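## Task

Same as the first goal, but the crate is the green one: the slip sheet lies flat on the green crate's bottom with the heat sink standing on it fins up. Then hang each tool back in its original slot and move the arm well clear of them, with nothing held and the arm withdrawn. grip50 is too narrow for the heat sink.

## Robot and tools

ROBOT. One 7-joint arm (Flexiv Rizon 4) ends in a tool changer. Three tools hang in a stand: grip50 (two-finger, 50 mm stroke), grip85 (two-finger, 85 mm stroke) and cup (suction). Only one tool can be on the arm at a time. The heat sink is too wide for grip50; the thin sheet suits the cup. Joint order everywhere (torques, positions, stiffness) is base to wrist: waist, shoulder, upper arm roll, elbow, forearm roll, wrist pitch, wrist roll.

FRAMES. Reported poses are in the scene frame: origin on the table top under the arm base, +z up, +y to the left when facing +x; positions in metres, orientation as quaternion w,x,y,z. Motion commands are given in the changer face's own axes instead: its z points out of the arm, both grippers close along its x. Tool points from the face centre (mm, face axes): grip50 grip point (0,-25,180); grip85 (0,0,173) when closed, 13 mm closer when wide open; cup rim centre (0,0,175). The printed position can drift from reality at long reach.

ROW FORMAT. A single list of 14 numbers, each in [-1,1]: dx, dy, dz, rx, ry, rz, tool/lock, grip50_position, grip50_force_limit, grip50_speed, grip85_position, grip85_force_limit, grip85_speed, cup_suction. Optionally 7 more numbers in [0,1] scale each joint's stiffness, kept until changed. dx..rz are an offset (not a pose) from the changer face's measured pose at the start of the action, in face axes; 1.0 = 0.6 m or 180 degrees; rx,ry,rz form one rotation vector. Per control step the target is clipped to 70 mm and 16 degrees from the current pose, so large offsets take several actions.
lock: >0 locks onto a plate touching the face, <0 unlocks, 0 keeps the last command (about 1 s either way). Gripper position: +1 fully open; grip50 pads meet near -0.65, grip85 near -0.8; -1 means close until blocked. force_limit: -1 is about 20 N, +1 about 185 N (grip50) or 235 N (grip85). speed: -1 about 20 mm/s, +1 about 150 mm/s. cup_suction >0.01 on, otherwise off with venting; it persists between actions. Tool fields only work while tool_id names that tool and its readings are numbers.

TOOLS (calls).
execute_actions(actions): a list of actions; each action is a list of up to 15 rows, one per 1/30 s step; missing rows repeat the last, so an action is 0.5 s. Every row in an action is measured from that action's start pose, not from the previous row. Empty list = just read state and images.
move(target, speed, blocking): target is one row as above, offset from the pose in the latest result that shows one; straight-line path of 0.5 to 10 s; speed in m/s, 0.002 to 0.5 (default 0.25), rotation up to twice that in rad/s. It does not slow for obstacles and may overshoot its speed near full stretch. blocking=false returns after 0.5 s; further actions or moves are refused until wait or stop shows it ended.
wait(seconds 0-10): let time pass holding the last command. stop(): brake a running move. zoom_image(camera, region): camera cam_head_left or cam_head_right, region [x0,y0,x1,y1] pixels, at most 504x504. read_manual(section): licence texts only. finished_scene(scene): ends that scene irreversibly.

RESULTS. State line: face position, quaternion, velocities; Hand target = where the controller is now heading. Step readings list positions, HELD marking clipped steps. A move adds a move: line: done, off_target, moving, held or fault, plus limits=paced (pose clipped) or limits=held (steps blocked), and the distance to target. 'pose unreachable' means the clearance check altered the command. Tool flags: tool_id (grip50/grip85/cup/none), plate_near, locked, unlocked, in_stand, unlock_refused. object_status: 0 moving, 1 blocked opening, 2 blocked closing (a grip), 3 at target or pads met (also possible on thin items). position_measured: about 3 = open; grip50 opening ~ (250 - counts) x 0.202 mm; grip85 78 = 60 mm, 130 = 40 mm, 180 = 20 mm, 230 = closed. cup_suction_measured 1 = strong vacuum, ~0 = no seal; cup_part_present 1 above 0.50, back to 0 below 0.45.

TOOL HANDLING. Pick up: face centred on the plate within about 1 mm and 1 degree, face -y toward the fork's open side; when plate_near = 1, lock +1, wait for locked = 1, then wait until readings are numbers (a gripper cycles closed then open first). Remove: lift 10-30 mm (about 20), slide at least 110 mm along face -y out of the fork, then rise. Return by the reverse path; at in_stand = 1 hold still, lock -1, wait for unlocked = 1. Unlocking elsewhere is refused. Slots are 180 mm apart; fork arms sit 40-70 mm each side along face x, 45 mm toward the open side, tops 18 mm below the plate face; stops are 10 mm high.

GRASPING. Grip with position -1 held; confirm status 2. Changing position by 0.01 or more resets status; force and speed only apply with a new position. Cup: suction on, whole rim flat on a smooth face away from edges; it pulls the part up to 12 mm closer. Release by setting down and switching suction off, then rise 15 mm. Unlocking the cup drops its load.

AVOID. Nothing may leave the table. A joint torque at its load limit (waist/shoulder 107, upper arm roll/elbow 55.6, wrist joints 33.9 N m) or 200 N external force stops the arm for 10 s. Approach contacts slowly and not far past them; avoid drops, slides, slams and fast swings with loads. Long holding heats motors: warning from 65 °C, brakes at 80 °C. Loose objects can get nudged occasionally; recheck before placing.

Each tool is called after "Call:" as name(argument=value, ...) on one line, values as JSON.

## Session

Call:
execute_actions(actions=[])

Scene clock: 0.00 s.
end_effector_position=(+0.4367, -0.0110, +0.3659) locked=0 unlocked=1 plate_near=0 in_stand=0 unlock_refused=0 tool_id=none grip50_position_measured=n/a grip50_object_status=n/a grip85_position_measured=n/a grip85_object_status=n/a cup_suction_measured=n/a cup_part_present=n/a end_effector_quat_wxyz=(+0.002, +1.000, -0.012, -0.000) end_effector_velocity=(+0.000, +0.000, +0.000) end_effector_angular_velocity=(+0.000, -0.000, -0.000)
Joint positions: [ 0.209 -0.106  0.047  2.368 -0.008  0.899  0.264]
Joint velocities: [ 0. -0.  0. -0.  0. -0.  0.]
Joint torques (N m, as the joint torque sensors report them, + toward a larger angle): no reading
Motor temperatures (°C, as the motors report them): [30 33 31 37 35 34 35]
Hand target: +0.437, -0.011, +0.366; +0.002, +1.000, -0.012, -0.000
Joint stiffness scale: [1. 1. 1. 1. 1. 1. 1.]

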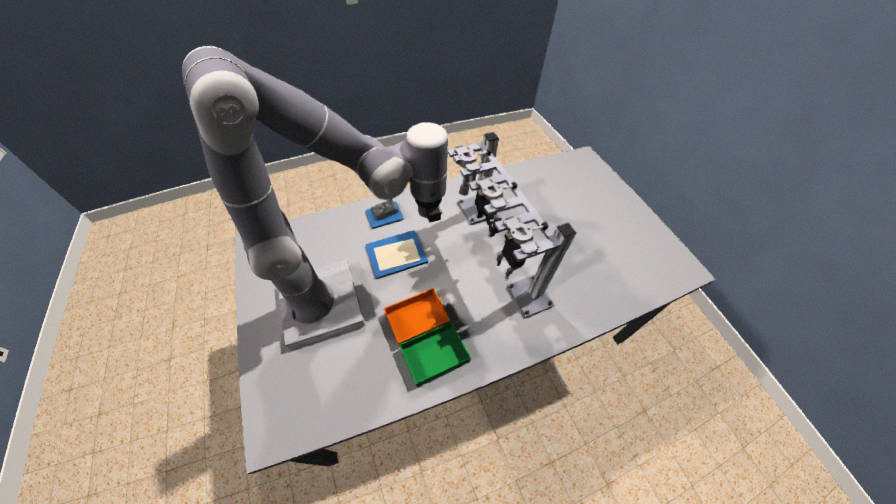

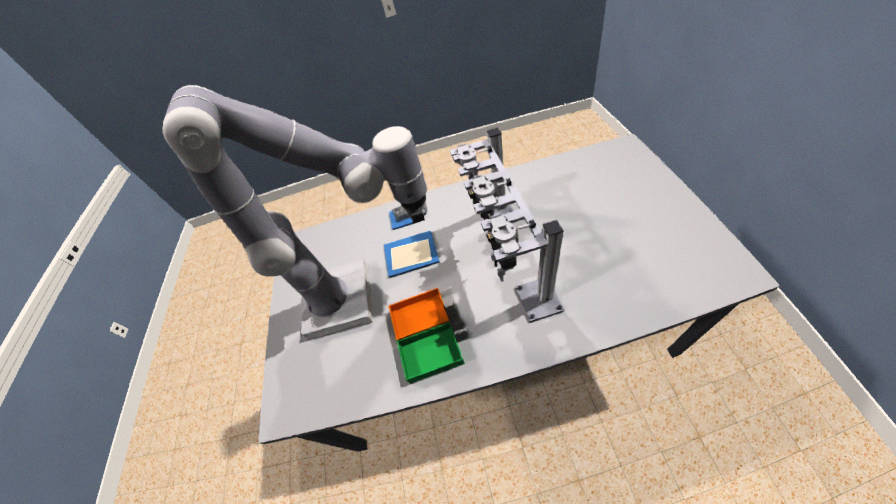

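Call:
zoom_image(camera="cam_head_left", region=[435, 125, 595, 325])

Call:
zoom_image(camera="cam_head_right", region=[435, 120, 595, 330])

Region (435, 125, 595, 325) of cam_head_left's 896x504 image, scaled by 2.520, with more detail than that image has; it fills the left 403 columns of this view, and the rest is white.

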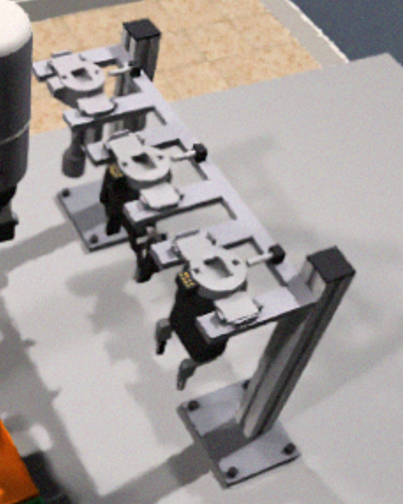

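Region (435, 120, 595, 330) of cam_head_right's 896x504 image, scaled by 2.400, with more detail than that image has; it fills the left 384 columns of this view, and the rest is white.

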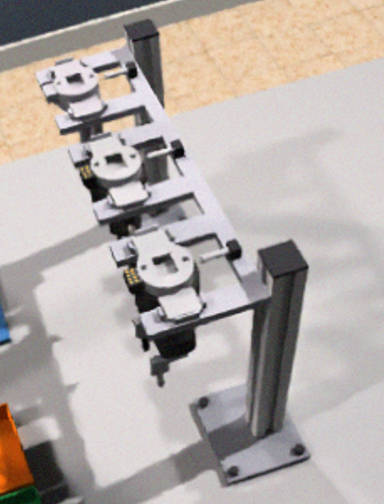

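Call:
zoom_image(camera="cam_head_left", region=[440, 135, 500, 185])

Call:
zoom_image(camera="cam_head_right", region=[440, 133, 500, 183])

Call:
zoom_image(camera="cam_head_left", region=[460, 165, 530, 225])

Call:
zoom_image(camera="cam_head_right", region=[452, 162, 522, 222])

Call:
zoom_image(camera="cam_head_left", region=[488, 205, 558, 265])

Call:
zoom_image(camera="cam_head_right", region=[472, 205, 542, 265])

Region (440, 135, 500, 185) of cam_head_left's 896x504 image, scaled by 8.400, with more detail than that image has.

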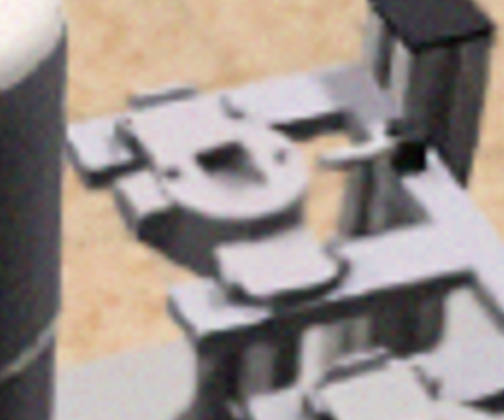

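Region (440, 133, 500, 183) of cam_head_right's 896x504 image, scaled by 8.400, with more detail than that image has.

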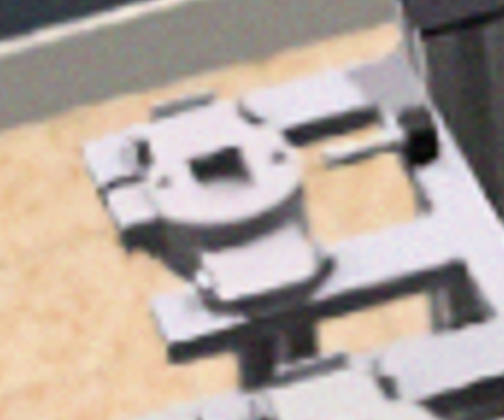

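Region (460, 165, 530, 225) of cam_head_left's 896x504 image, scaled by 7.200, with more detail than that image has; it fills the top 432 rows of this view, and the rest is white.

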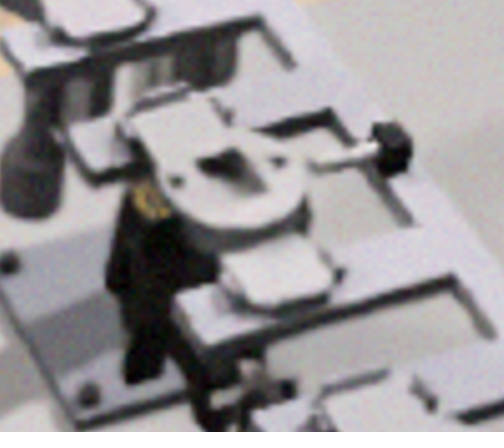

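Region (452, 162, 522, 222) of cam_head_right's 896x504 image, scaled by 7.200, with more detail than that image has; it fills the top 432 rows of this view, and the rest is white.

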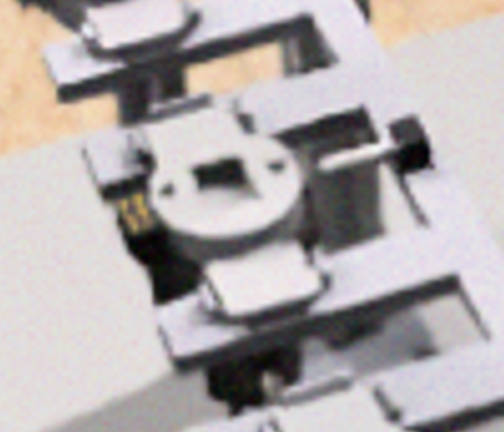

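Region (488, 205, 558, 265) of cam_head_left's 896x504 image, scaled by 7.200, with more detail than that image has; it fills the top 432 rows of this view, and the rest is white.

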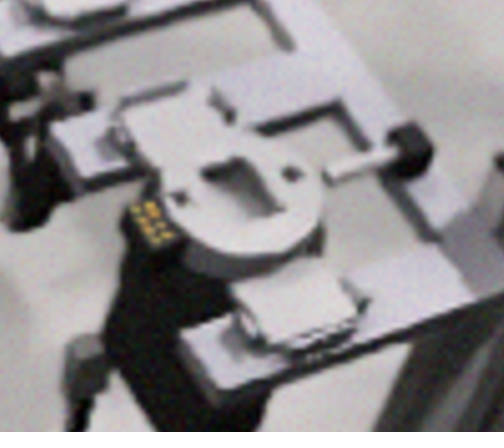

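Region (472, 205, 542, 265) of cam_head_right's 896x504 image, scaled by 7.200, with more detail than that image has; it fills the top 432 rows of this view, and the rest is white.

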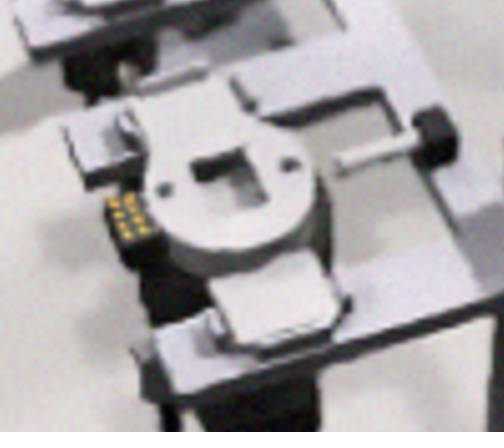

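Call:
zoom_image(camera="cam_head_left", region=[355, 222, 439, 286])

Call:
zoom_image(camera="cam_head_right", region=[370, 222, 454, 286])

Call:
zoom_image(camera="cam_head_left", region=[385, 310, 485, 395])

Call:
zoom_image(camera="cam_head_right", region=[380, 308, 480, 393])

Call:
zoom_image(camera="cam_head_left", region=[350, 188, 420, 238])

Region (355, 222, 439, 286) of cam_head_left's 896x504 image, scaled by 6.000, with more detail than that image has; it fills the top 384 rows of this view, and the rest is white.

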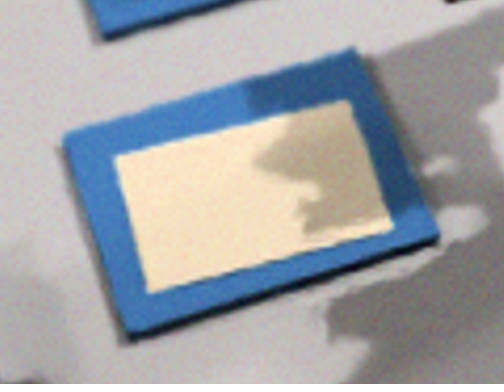

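Region (370, 222, 454, 286) of cam_head_right's 896x504 image, scaled by 6.000, with more detail than that image has; it fills the top 384 rows of this view, and the rest is white.

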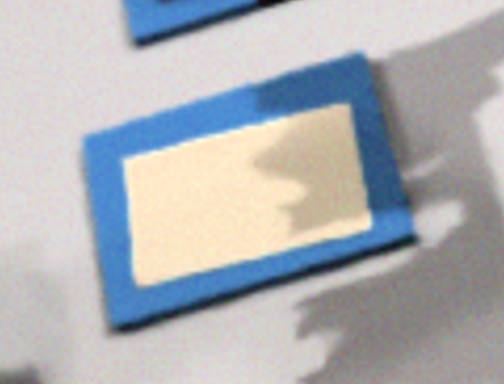

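Region (385, 310, 485, 395) of cam_head_left's 896x504 image, scaled by 5.040, with more detail than that image has; it fills the top 428 rows of this view, and the rest is white.

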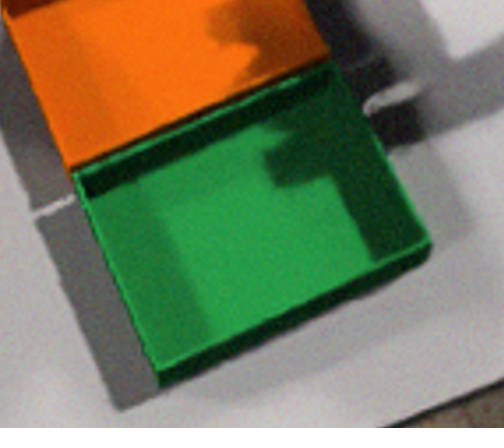

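Region (380, 308, 480, 393) of cam_head_right's 896x504 image, scaled by 5.040, with more detail than that image has; it fills the top 428 rows of this view, and the rest is white.

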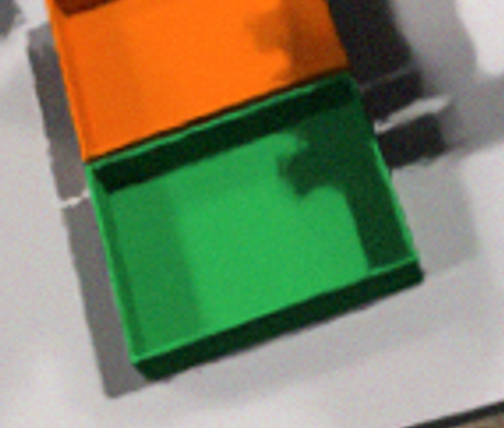

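Region (350, 188, 420, 238) of cam_head_left's 896x504 image, scaled by 7.200, with more detail than that image has; it fills the top 360 rows of this view, and the rest is white.

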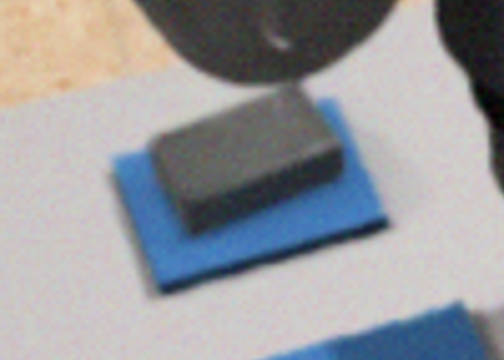

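Call:
move(target=[0.3331,-0.3132,-0.0768,0,0,-0.5144,0,0,0,0,0,0,0,0], speed=0.5)

Scene clock: 11.93 s.
end_effector_position=(+0.6415, +0.1716, +0.4123) locked=0 unlocked=1 plate_near=0 in_stand=0 unlock_refused=0 tool_id=none grip50_position_measured=n/a grip50_object_status=n/a grip85_position_measured=n/a grip85_object_status=n/a cup_suction_measured=n/a cup_part_present=n/a end_effector_quat_wxyz=(+0.002, +0.700, +0.714, -0.002) end_effector_velocity=(+0.001, +0.001, +0.000) end_effector_angular_velocity=(+0.001, +0.002, +0.008)
Joint positions: [ 0.273 -0.532  0.219  1.617 -0.132  0.561 -1.079]
Joint velocities: [-0.    -0.003  0.001 -0.006  0.    -0.005 -0.007]
Joint torques (N m, as the joint torque sensors report them, + toward a larger angle): [ -1.46  51.46   5.23 -29.17  -4.21   3.42  -0.85]
Motor temperatures (°C, as the motors report them): [30 33 31 38 35 34 35]
Hand target: +0.642, +0.172, +0.412; +0.002, +0.700, +0.715, -0.002
Off the commanded pose: 0.001 m, 0 deg.
Joint stiffness scale: [1. 1. 1. 1. 1. 1. 1.]
move: done

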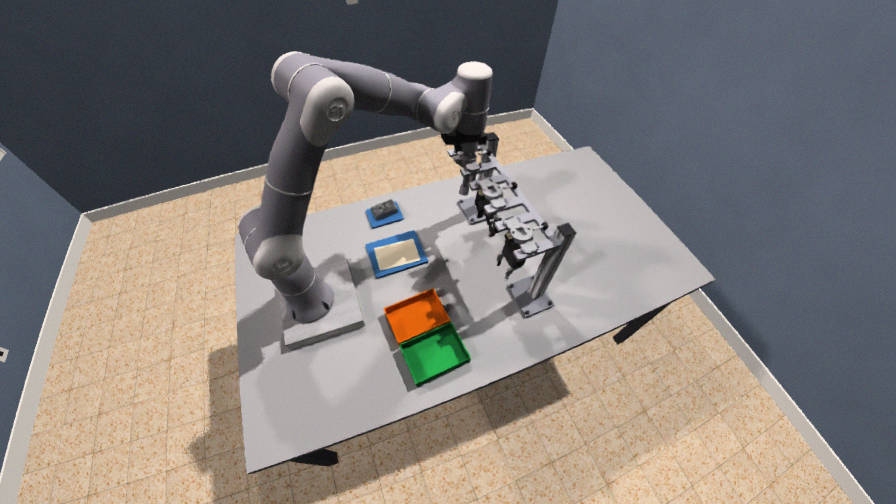

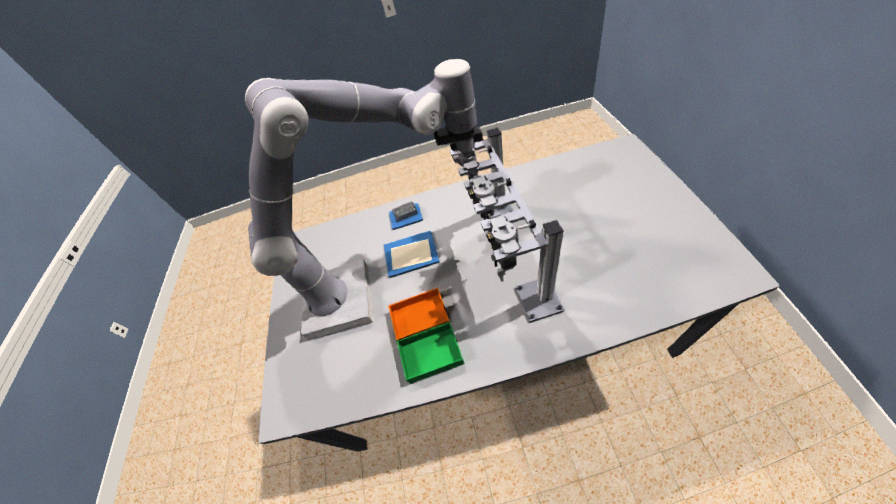

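Call:
zoom_image(camera="cam_head_left", region=[440, 125, 500, 185])

Call:
zoom_image(camera="cam_head_right", region=[435, 123, 495, 183])

Call:
zoom_image(camera="cam_head_right", region=[375, 190, 435, 235])

Call:
zoom_image(camera="cam_head_left", region=[355, 190, 415, 235])

Region (440, 125, 500, 185) of cam_head_left's 896x504 image, scaled by 8.400, with more detail than that image has.

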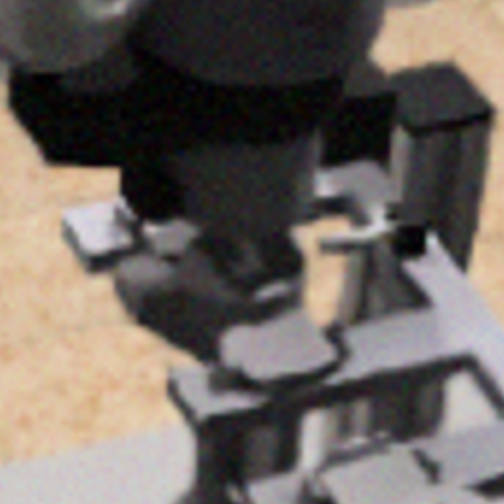

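Region (435, 123, 495, 183) of cam_head_right's 896x504 image, scaled by 8.400, with more detail than that image has.

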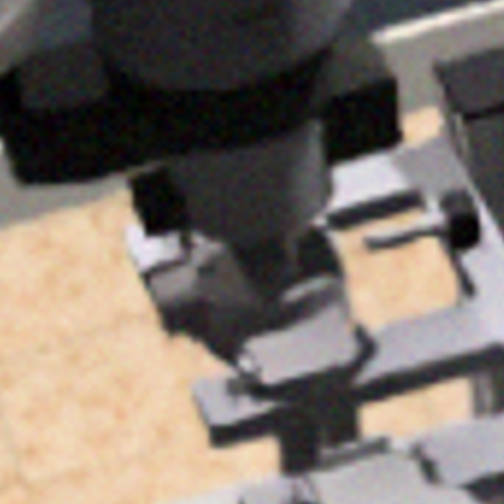

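Region (375, 190, 435, 235) of cam_head_right's 896x504 image, scaled by 8.400, with more detail than that image has; it fills the top 378 rows of this view, and the rest is white.

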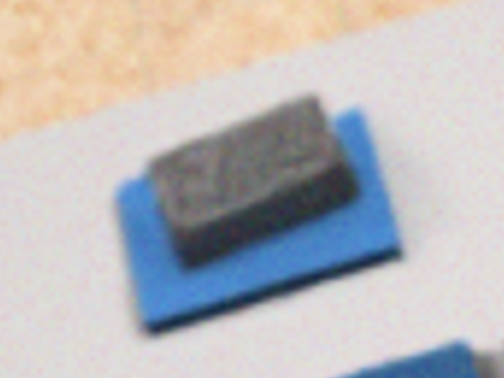

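Region (355, 190, 415, 235) of cam_head_left's 896x504 image, scaled by 8.400, with more detail than that image has; it fills the top 378 rows of this view, and the rest is white.

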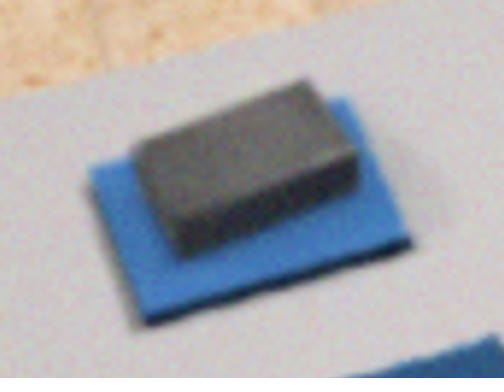

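Call:
execute_actions(actions=[[[0.0003,-0.0003,0.003,0,0.0006,0,0,0,0,0,0,0,0,0],[0.0006,-0.0006,0.007,0,0.0012,0,0,0,0,0,0,0,0,0],[0.0008,-0.0008,0.012,0,0.0018,0,0,0,0,0,0,0,0,0],[0.0008,-0.0008,0.017,0,0.0018,0,0,0,0,0,0,0,0,0],[0.0008,-0.0008,0.022,0,0.0018,0,0,0,0,0,0,0,0,0],[0.0008,-0.0008,0.026,0,0.0018,0,0,0,0,0,0,0,0,0],[0.0008,-0.0008,0.029,0,0.0018,0,0,0,0,0,0,0,0,0],[0.0008,-0.0008,0.031,0,0.0018,0,0,0,0,0,0,0,0,0],[0.0008,-0.0008,0.0325,0,0.0018,0,0,0,0,0,0,0,0,0],[0.0008,-0.0008,0.034,0,0.0018,0,0,0,0,0,0,0,0,0],[0.0008,-0.0008,0.0352,0,0.0018,0,0,0,0,0,0,0,0,0],[0.0008,-0.0008,0.0363,0,0.0018,0,0,0,0,0,0,0,0,0]],[[0,0,0.001,0,0,0,0,0,0,0,0,0,0,0],[0,0,0.0016,0,0,0,0,0,0,0,0,0,0,0],[0,0,0.0022,0,0,0,0,0,0,0,0,0,0,0],[0,0,0.0028,0,0,0,0,0,0,0,0,0,0,0],[0,0,0.0034,0,0,0,0,0,0,0,0,0,0,0],[0,0,0.004,0,0,0,0,0,0,0,0,0,0,0],[0,0,0.0046,0,0,0,0,0,0,0,0,0,0,0],[0,0,0.0052,0,0,0,0,0,0,0,0,0,0,0],[0,0,0.0058,0,0,0,0,0,0,0,0,0,0,0],[0,0,0.0062,0,0,0,0,0,0,0,0,0,0,0]]])

Scene clock: 14.13 s.
end_effector_position=(+0.6409, +0.1719, +0.3874) locked=0 unlocked=1 plate_near=0 in_stand=0 unlock_refused=0 tool_id=none grip50_position_measured=n/a grip50_object_status=n/a grip85_position_measured=n/a grip85_object_status=n/a cup_suction_measured=n/a cup_part_present=n/a end_effector_quat_wxyz=(-0.000, +0.700, +0.714, -0.000) end_effector_velocity=(+0.000, +0.000, -0.001) end_effector_angular_velocity=(+0.000, -0.000, -0.001)
Joint positions: [ 0.275 -0.562  0.215  1.643 -0.134  0.618 -1.078]
Joint velocities: [ 0.    -0.001 -0.001  0.001  0.     0.002  0.001]
Joint torques (N m, as the joint torque sensors report them, + toward a larger angle): [  1.79  52.53   3.28 -27.36  -4.66   5.15   1.18]
Motor temperatures (°C, as the motors report them): [30 33 31 38 35 34 35]
Hand target: +0.641, +0.172, +0.387; -0.000, +0.700, +0.714, -0.000
Off the commanded pose: 0.000 m, 0 deg.
Joint stiffness scale: [1. 1. 1. 1. 1. 1. 1.]
Step readings (end_effector_position; steps 1 to 15: 1st action; 16 to 30: 2nd action):
0: (+0.6416, +0.1717, +0.4123)
1: (+0.6415, +0.1717, +0.4121)
2: (+0.6415, +0.1718, +0.4114)
4: (+0.6413, +0.1720, +0.4079)
8: (+0.6409, +0.1719, +0.3980)
15: (+0.6410, +0.1719, +0.3910)
16: (+0.6410, +0.1719, +0.3908)
17: (+0.6410, +0.1720, +0.3906)
19: (+0.6409, +0.1720, +0.3901)
23: (+0.6409, +0.1719, +0.3887)
30: end_effector_position above

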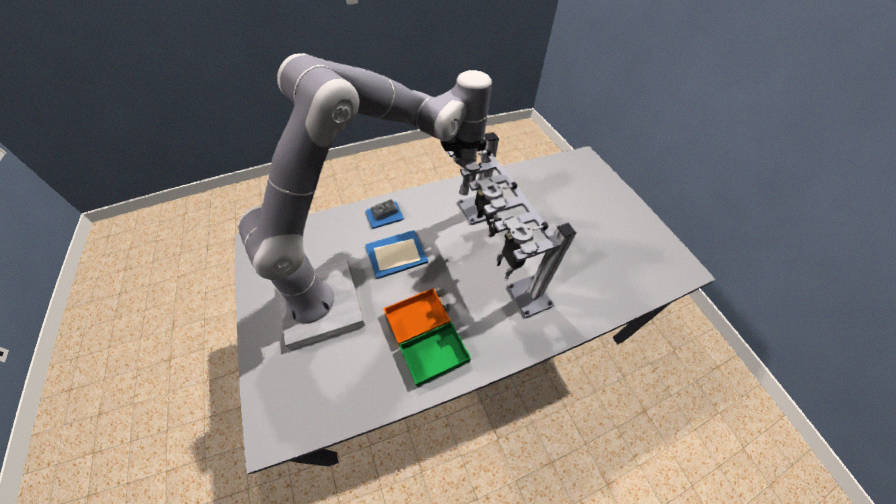

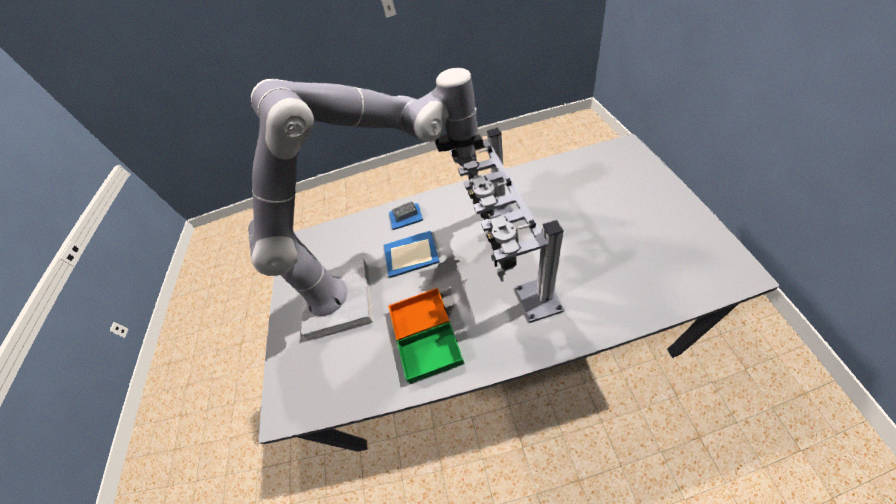

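Call:
execute_actions(actions=[[[0,0,0.001,0,0,0,0,0,0,0,0,0,0,0],[0,0,0.002,0,0,0,0,0,0,0,0,0,0,0],[0,0,0.0032,0,0,0,0,0,0,0,0,0,0,0],[0,0,0.0044,0,0,0,0,0,0,0,0,0,0,0],[0,0,0.0056,0,0,0,0,0,0,0,0,0,0,0],[0,0,0.0067,0,0,0,0,0,0,0,0,0,0,0],[0,0,0.0076,0,0,0,0,0,0,0,0,0,0,0],[0,0,0.0084,0,0,0,0,0,0,0,0,0,0,0],[0,0,0.009,0,0,0,0,0,0,0,0,0,0,0],[0,0,0.0095,0,0,0,0,0,0,0,0,0,0,0],[0,0,0.01,0,0,0,0,0,0,0,0,0,0,0]]])

Scene clock: 15.00 s.
end_effector_position=(+0.6412, +0.1720, +0.3821) locked=0 unlocked=1 plate_near=1 in_stand=1 unlock_refused=0 tool_id=none grip50_position_measured=n/a grip50_object_status=n/a grip85_position_measured=n/a grip85_object_status=n/a cup_suction_measured=n/a cup_part_present=n/a end_effector_quat_wxyz=(-0.000, +0.700, +0.715, +0.000) end_effector_velocity=(+0.000, +0.000, -0.001) end_effector_angular_velocity=(+0.000, -0.001, -0.001)
Joint positions: [ 0.276 -0.569  0.214  1.647 -0.136  0.63  -1.077]
Joint velocities: [ 0.    -0.002 -0.     0.001 -0.001  0.004  0.002]
Joint torques (N m, as the joint torque sensors report them, + toward a larger angle): [  0.73  50.06   3.19 -24.45  -4.35   4.37   0.96]
Motor temperatures (°C, as the motors report them): [30 34 31 38 35 34 35]
Hand target: +0.641, +0.172, +0.381; -0.000, +0.700, +0.714, -0.000
Off the commanded pose: 0.001 m, 0 deg.
Joint stiffness scale: [1. 1. 1. 1. 1. 1. 1.]
Step readings (end_effector_position):
0: (+0.6409, +0.1719, +0.3873)
1: (+0.6409, +0.1719, +0.3872)
2: (+0.6409, +0.1719, +0.3870)
4: (+0.6409, +0.1719, +0.3861)
8: (+0.6410, +0.1719, +0.3838)
15: end_effector_position above

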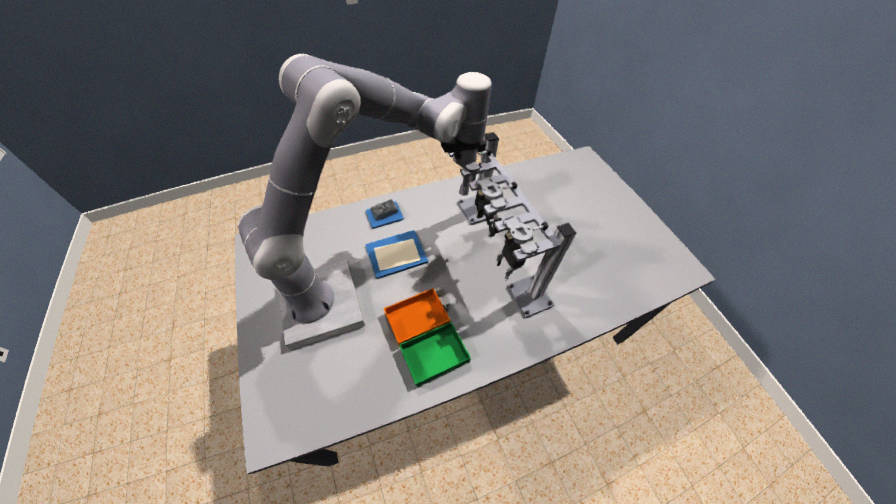

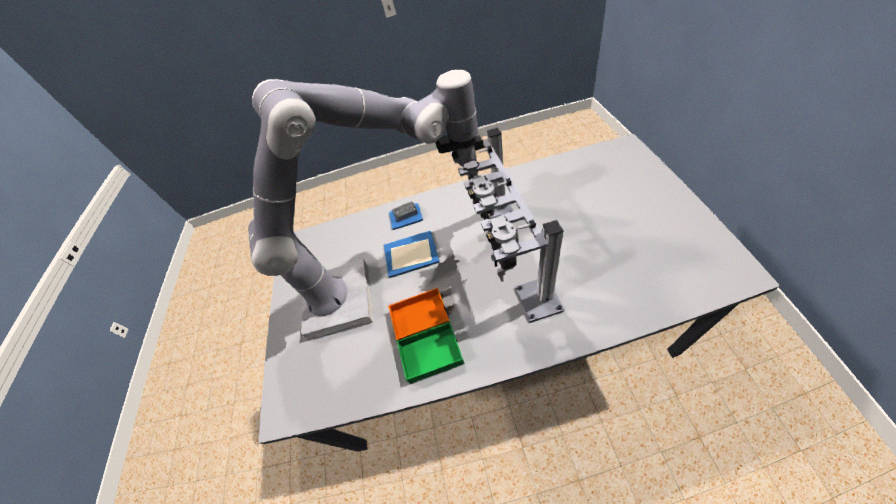

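First try success. Lock.

Call:
execute_actions(actions=[[[0,0,0,0,0,0,1,0,0,0,0,0,0,0]]])

Scene clock: 15.60 s.
end_effector_position=(+0.6412, +0.1720, +0.3821) locked=0 unlocked=0 plate_near=1 in_stand=1 unlock_refused=0 tool_id=none grip50_position_measured=n/a grip50_object_status=n/a grip85_position_measured=n/a grip85_object_status=n/a cup_suction_measured=n/a cup_part_present=n/a end_effector_quat_wxyz=(-0.000, +0.700, +0.715, +0.001) end_effector_velocity=(-0.000, -0.000, -0.000) end_effector_angular_velocity=(+0.000, +0.000, +0.000)
Joint positions: [ 0.276 -0.569  0.214  1.647 -0.136  0.631 -1.077]
Joint velocities: [-0. -0.  0.  0.  0. -0. -0.]
Joint torques (N m, as the joint torque sensors report them, + toward a larger angle): [ -0.43  52.52   4.45 -27.62  -4.04   3.93   0.21]
Motor temperatures (°C, as the motors report them): [30 34 31 38 35 34 35]
Hand target: +0.641, +0.172, +0.382; -0.000, +0.700, +0.715, +0.000
Off the commanded pose: 0.000 m, 0 deg.
Joint stiffness scale: [1. 1. 1. 1. 1. 1. 1.]
Step readings (end_effector_position):
0: (+0.6412, +0.1720, +0.3820)
1: (+0.6412, +0.1720, +0.3821)
2: (+0.6412, +0.1720, +0.3821)
4: (+0.6412, +0.1720, +0.3821)
8: (+0.6412, +0.1720, +0.3821)
15: end_effector_position above

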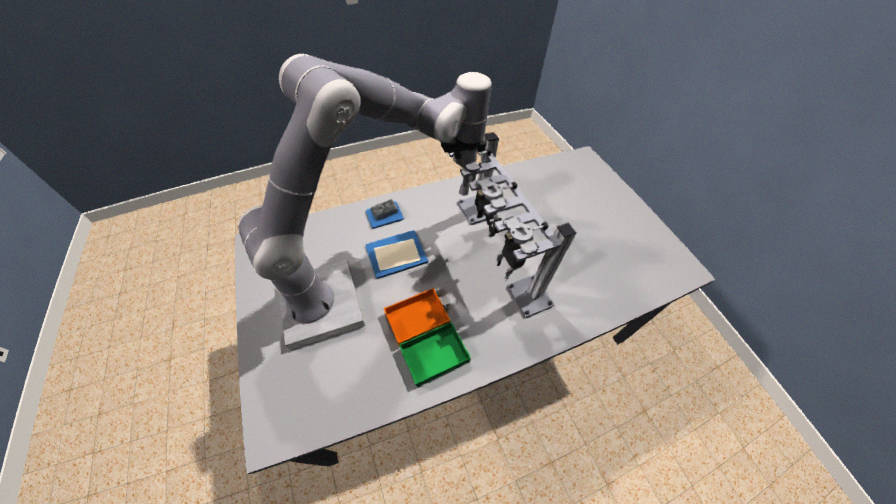

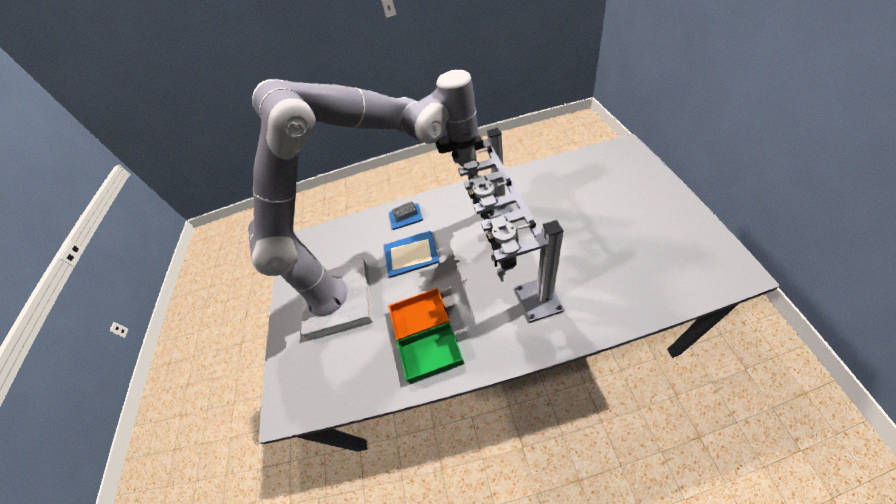

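Call:
execute_actions(actions=[])

Scene clock: 16.20 s.
end_effector_position=(+0.6414, +0.1720, +0.3822) locked=1 unlocked=0 plate_near=1 in_stand=1 unlock_refused=0 tool_id=cup grip50_position_measured=n/a grip50_object_status=n/a grip85_position_measured=n/a grip85_object_status=n/a cup_suction_measured=n/a cup_part_present=n/a end_effector_quat_wxyz=(-0.000, +0.700, +0.715, +0.001) end_effector_velocity=(+0.000, -0.000, +0.000) end_effector_angular_velocity=(+0.000, -0.000, +0.000)
Joint positions: [ 0.276 -0.569  0.214  1.647 -0.136  0.631 -1.077]
Joint velocities: [ 0.    -0.    -0.    -0.     0.     0.    -0.001]
Joint torques (N m, as the joint torque sensors report them, + toward a larger angle): [ -0.63  58.35   5.26 -29.79  -4.53   4.92   0.11]
Motor temperatures (°C, as the motors report them): [30 34 31 38 35 34 35]
Hand target: +0.641, +0.172, +0.382; -0.000, +0.700, +0.715, +0.000
Off the commanded pose: 0.000 m, 0 deg.
Joint stiffness scale: [1. 1. 1. 1. 1. 1. 1.]

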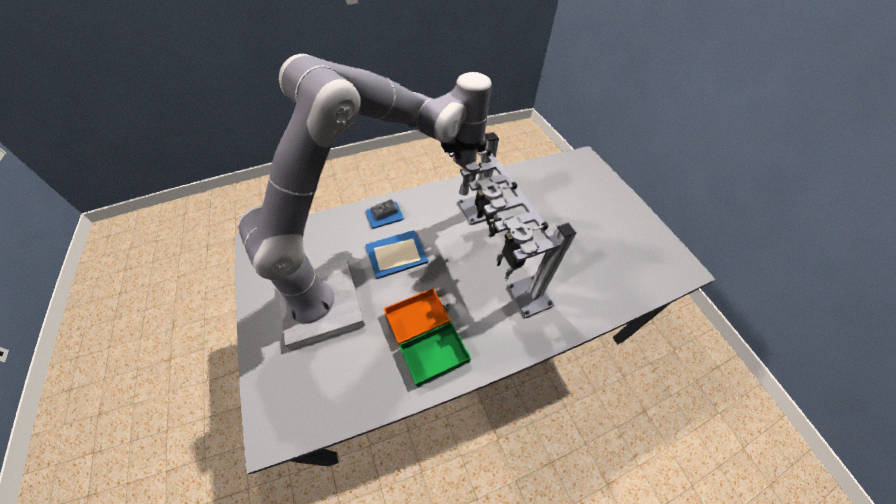

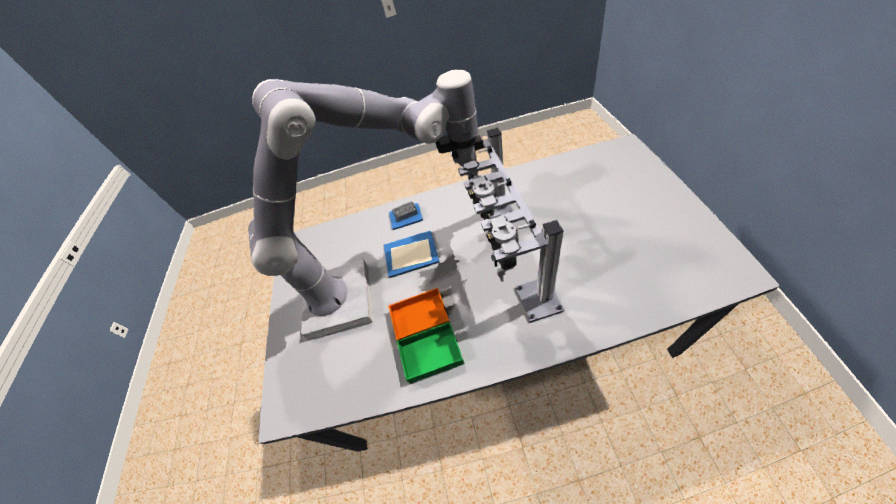

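Call:
move(target=[0,0,-0.0333,0,0,0,0,0,0,0,0,0,0,0], speed=0.08)

Call:
move(target=[0,-0.2,0,0,0,0,0,0,0,0,0,0,0,0], speed=0.22)

Scene clock: 17.10 s.
end_effector_position=(+0.6413, +0.1720, +0.4020) locked=1 unlocked=0 plate_near=1 in_stand=0 unlock_refused=0 tool_id=cup grip50_position_measured=n/a grip50_object_status=n/a grip85_position_measured=n/a grip85_object_status=n/a cup_suction_measured=0.00 cup_part_present=0 end_effector_quat_wxyz=(+0.000, +0.700, +0.714, +0.001) end_effector_velocity=(+0.000, -0.000, +0.001) end_effector_angular_velocity=(-0.000, -0.000, +0.001)
Joint positions: [ 0.273 -0.544  0.219  1.629 -0.13   0.588 -1.08 ]
Joint velocities: [-0.     0.001  0.    -0.002  0.    -0.003 -0.002]
Joint torques (N m, as the joint torque sensors report them, + toward a larger angle): [ -1.55  57.52   5.66 -32.44  -4.51   4.57  -0.59]
Motor temperatures (°C, as the motors report them): [30 34 31 38 35 34 35]
Hand target: +0.641, +0.172, +0.402; -0.000, +0.700, +0.715, +0.001
Off the commanded pose: 0.000 m, 0 deg.
Joint stiffness scale: [1. 1. 1. 1. 1. 1. 1.]
move: done

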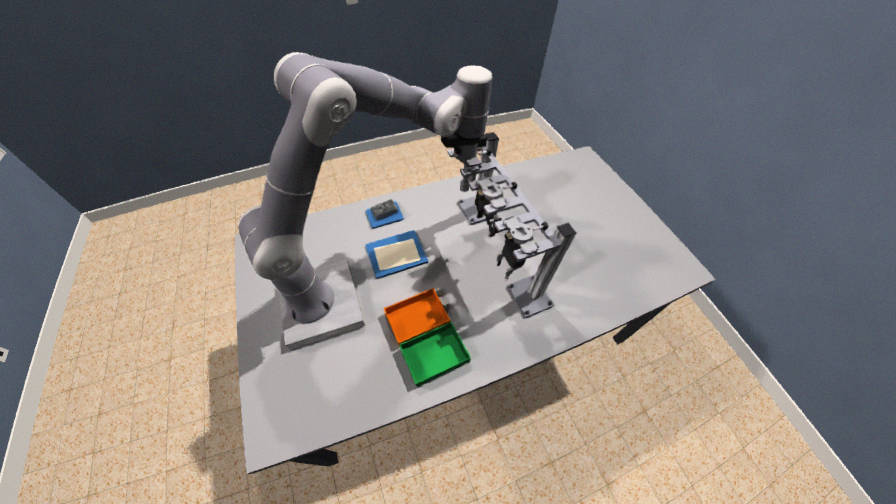

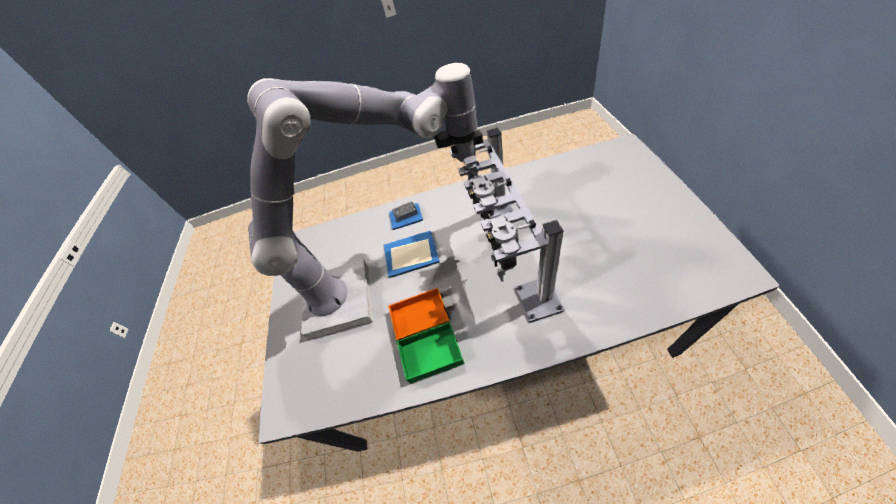

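Scene clock: 18.13 s.
end_effector_position=(+0.5215, +0.1693, +0.4013) locked=1 unlocked=0 plate_near=1 in_stand=0 unlock_refused=0 tool_id=cup grip50_position_measured=n/a grip50_object_status=n/a grip85_position_measured=n/a grip85_object_status=n/a cup_suction_measured=0.00 cup_part_present=0 end_effector_quat_wxyz=(+0.000, +0.700, +0.714, +0.000) end_effector_velocity=(-0.001, -0.001, -0.000) end_effector_angular_velocity=(-0.001, +0.000, -0.002)
Joint positions: [ 0.274 -0.308  0.28   1.995 -0.106  0.719 -1.002]
Joint velocities: [-0.     0.003  0.     0.004  0.     0.001  0.003]
Joint torques (N m, as the joint torque sensors report them, + toward a larger angle): [  0.99  45.76   4.02 -29.07  -4.     5.89   1.26]
Motor temperatures (°C, as the motors report them): [30 34 31 39 35 34 35]
Hand target: +0.521, +0.170, +0.401; +0.000, +0.700, +0.714, +0.001
Off the commanded pose: 0.001 m, 0 deg.
Joint stiffness scale: [1. 1. 1. 1. 1. 1. 1.]
move: done

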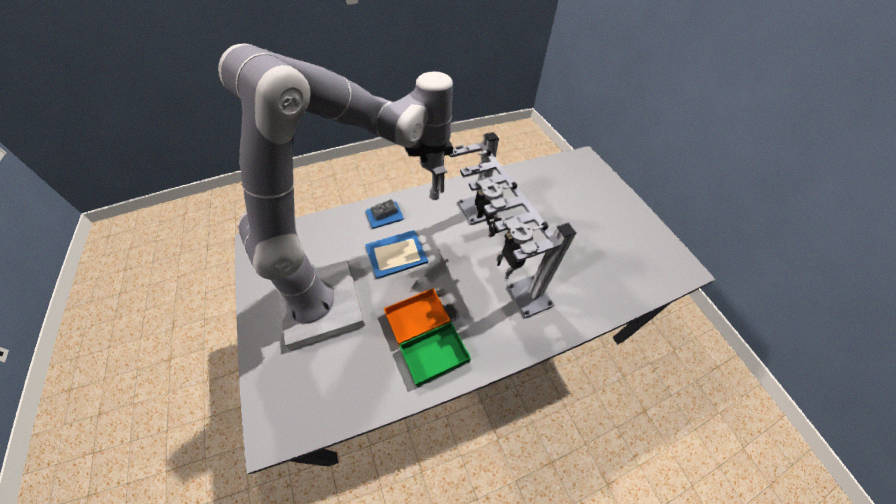

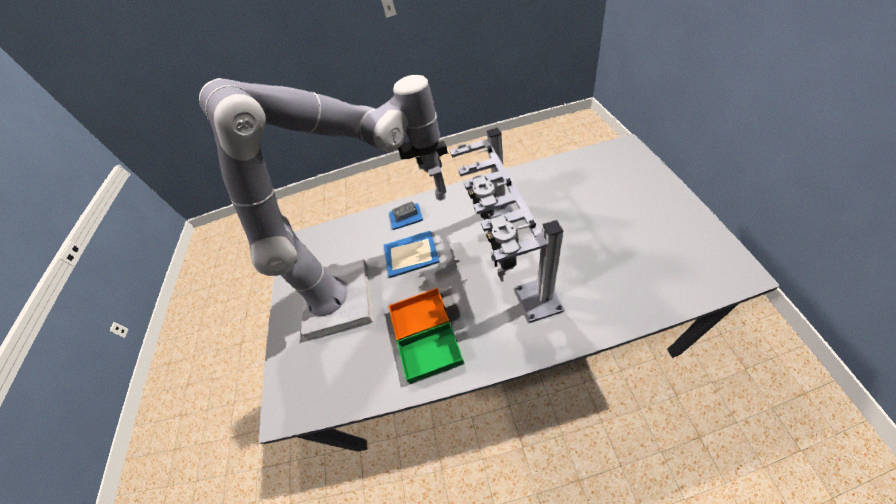

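Call:
move(target=[-0.0969,-0.2648,0.2988,0,0,0,0,0,0,0,0,0,0,0], speed=0.3)

Call:
zoom_image(camera="cam_head_left", region=[355, 212, 439, 286])

Call:
zoom_image(camera="cam_head_right", region=[370, 212, 454, 286])

Scene clock: 19.87 s.
end_effector_position=(+0.3647, +0.1086, +0.2216) locked=1 unlocked=0 plate_near=1 in_stand=0 unlock_refused=0 tool_id=cup grip50_position_measured=n/a grip50_object_status=n/a grip85_position_measured=n/a grip85_object_status=n/a cup_suction_measured=0.00 cup_part_present=0 end_effector_quat_wxyz=(+0.000, +0.700, +0.715, +0.000) end_effector_velocity=(-0.000, -0.001, -0.001) end_effector_angular_velocity=(-0.004, -0.008, -0.001)
Joint positions: [ 0.463 -0.486  0.04   2.611 -0.323  1.523 -0.793]
Joint velocities: [ 0.027 -0.004 -0.027  0.008 -0.001  0.018  0.005]
Joint torques (N m, as the joint torque sensors report them, + toward a larger angle): [ 1.75 33.81  0.   -9.07 -0.94  6.    1.13]
Motor temperatures (°C, as the motors report them): [30 34 31 39 35 34 35]
Hand target: +0.365, +0.109, +0.221; +0.001, +0.700, +0.714, +0.001
Off the commanded pose: 0.001 m, 0 deg.
Joint stiffness scale: [1. 1. 1. 1. 1. 1. 1.]
move: done

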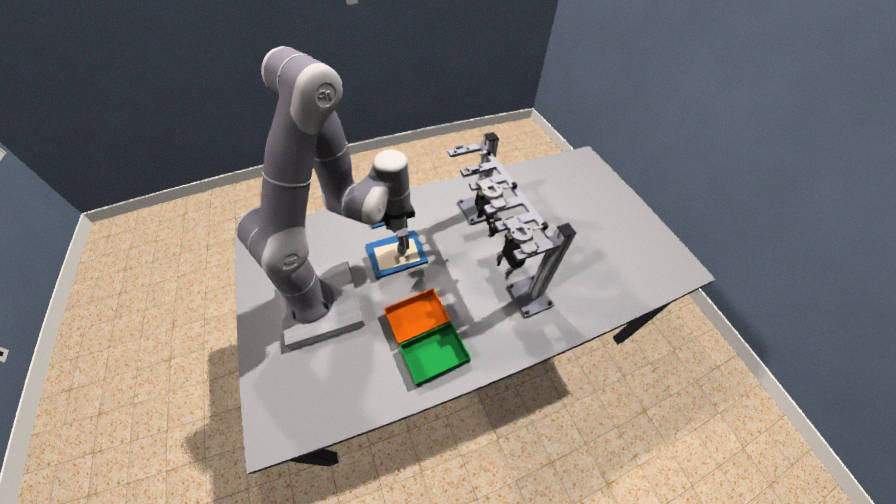

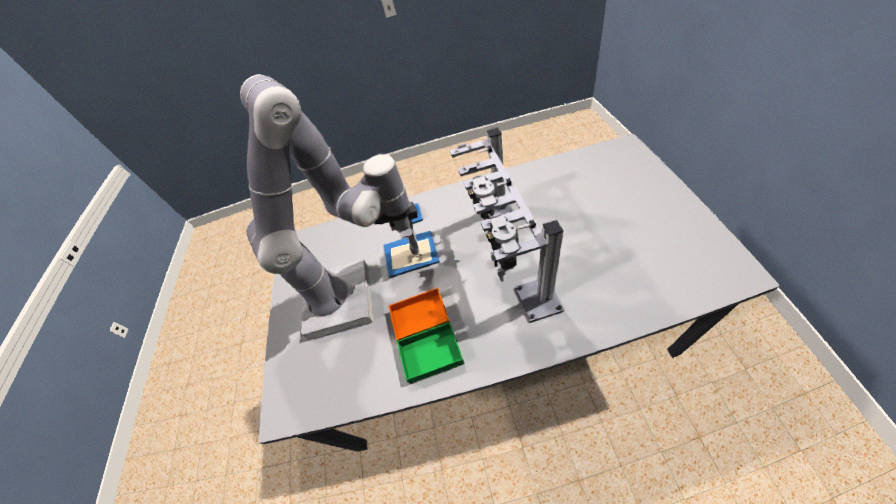

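Region (355, 212, 439, 286) of cam_head_left's 896x504 image, scaled by 6.000, with more detail than that image has; it fills the top 444 rows of this view, and the rest is white.

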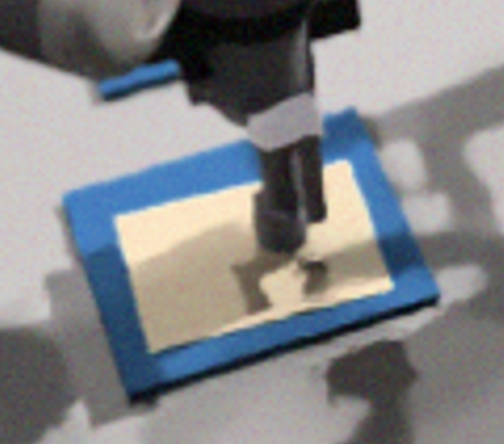

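Region (370, 212, 454, 286) of cam_head_right's 896x504 image, scaled by 6.000, with more detail than that image has; it fills the top 444 rows of this view, and the rest is white.

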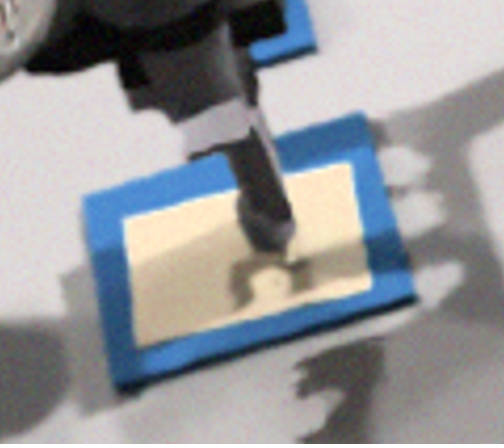

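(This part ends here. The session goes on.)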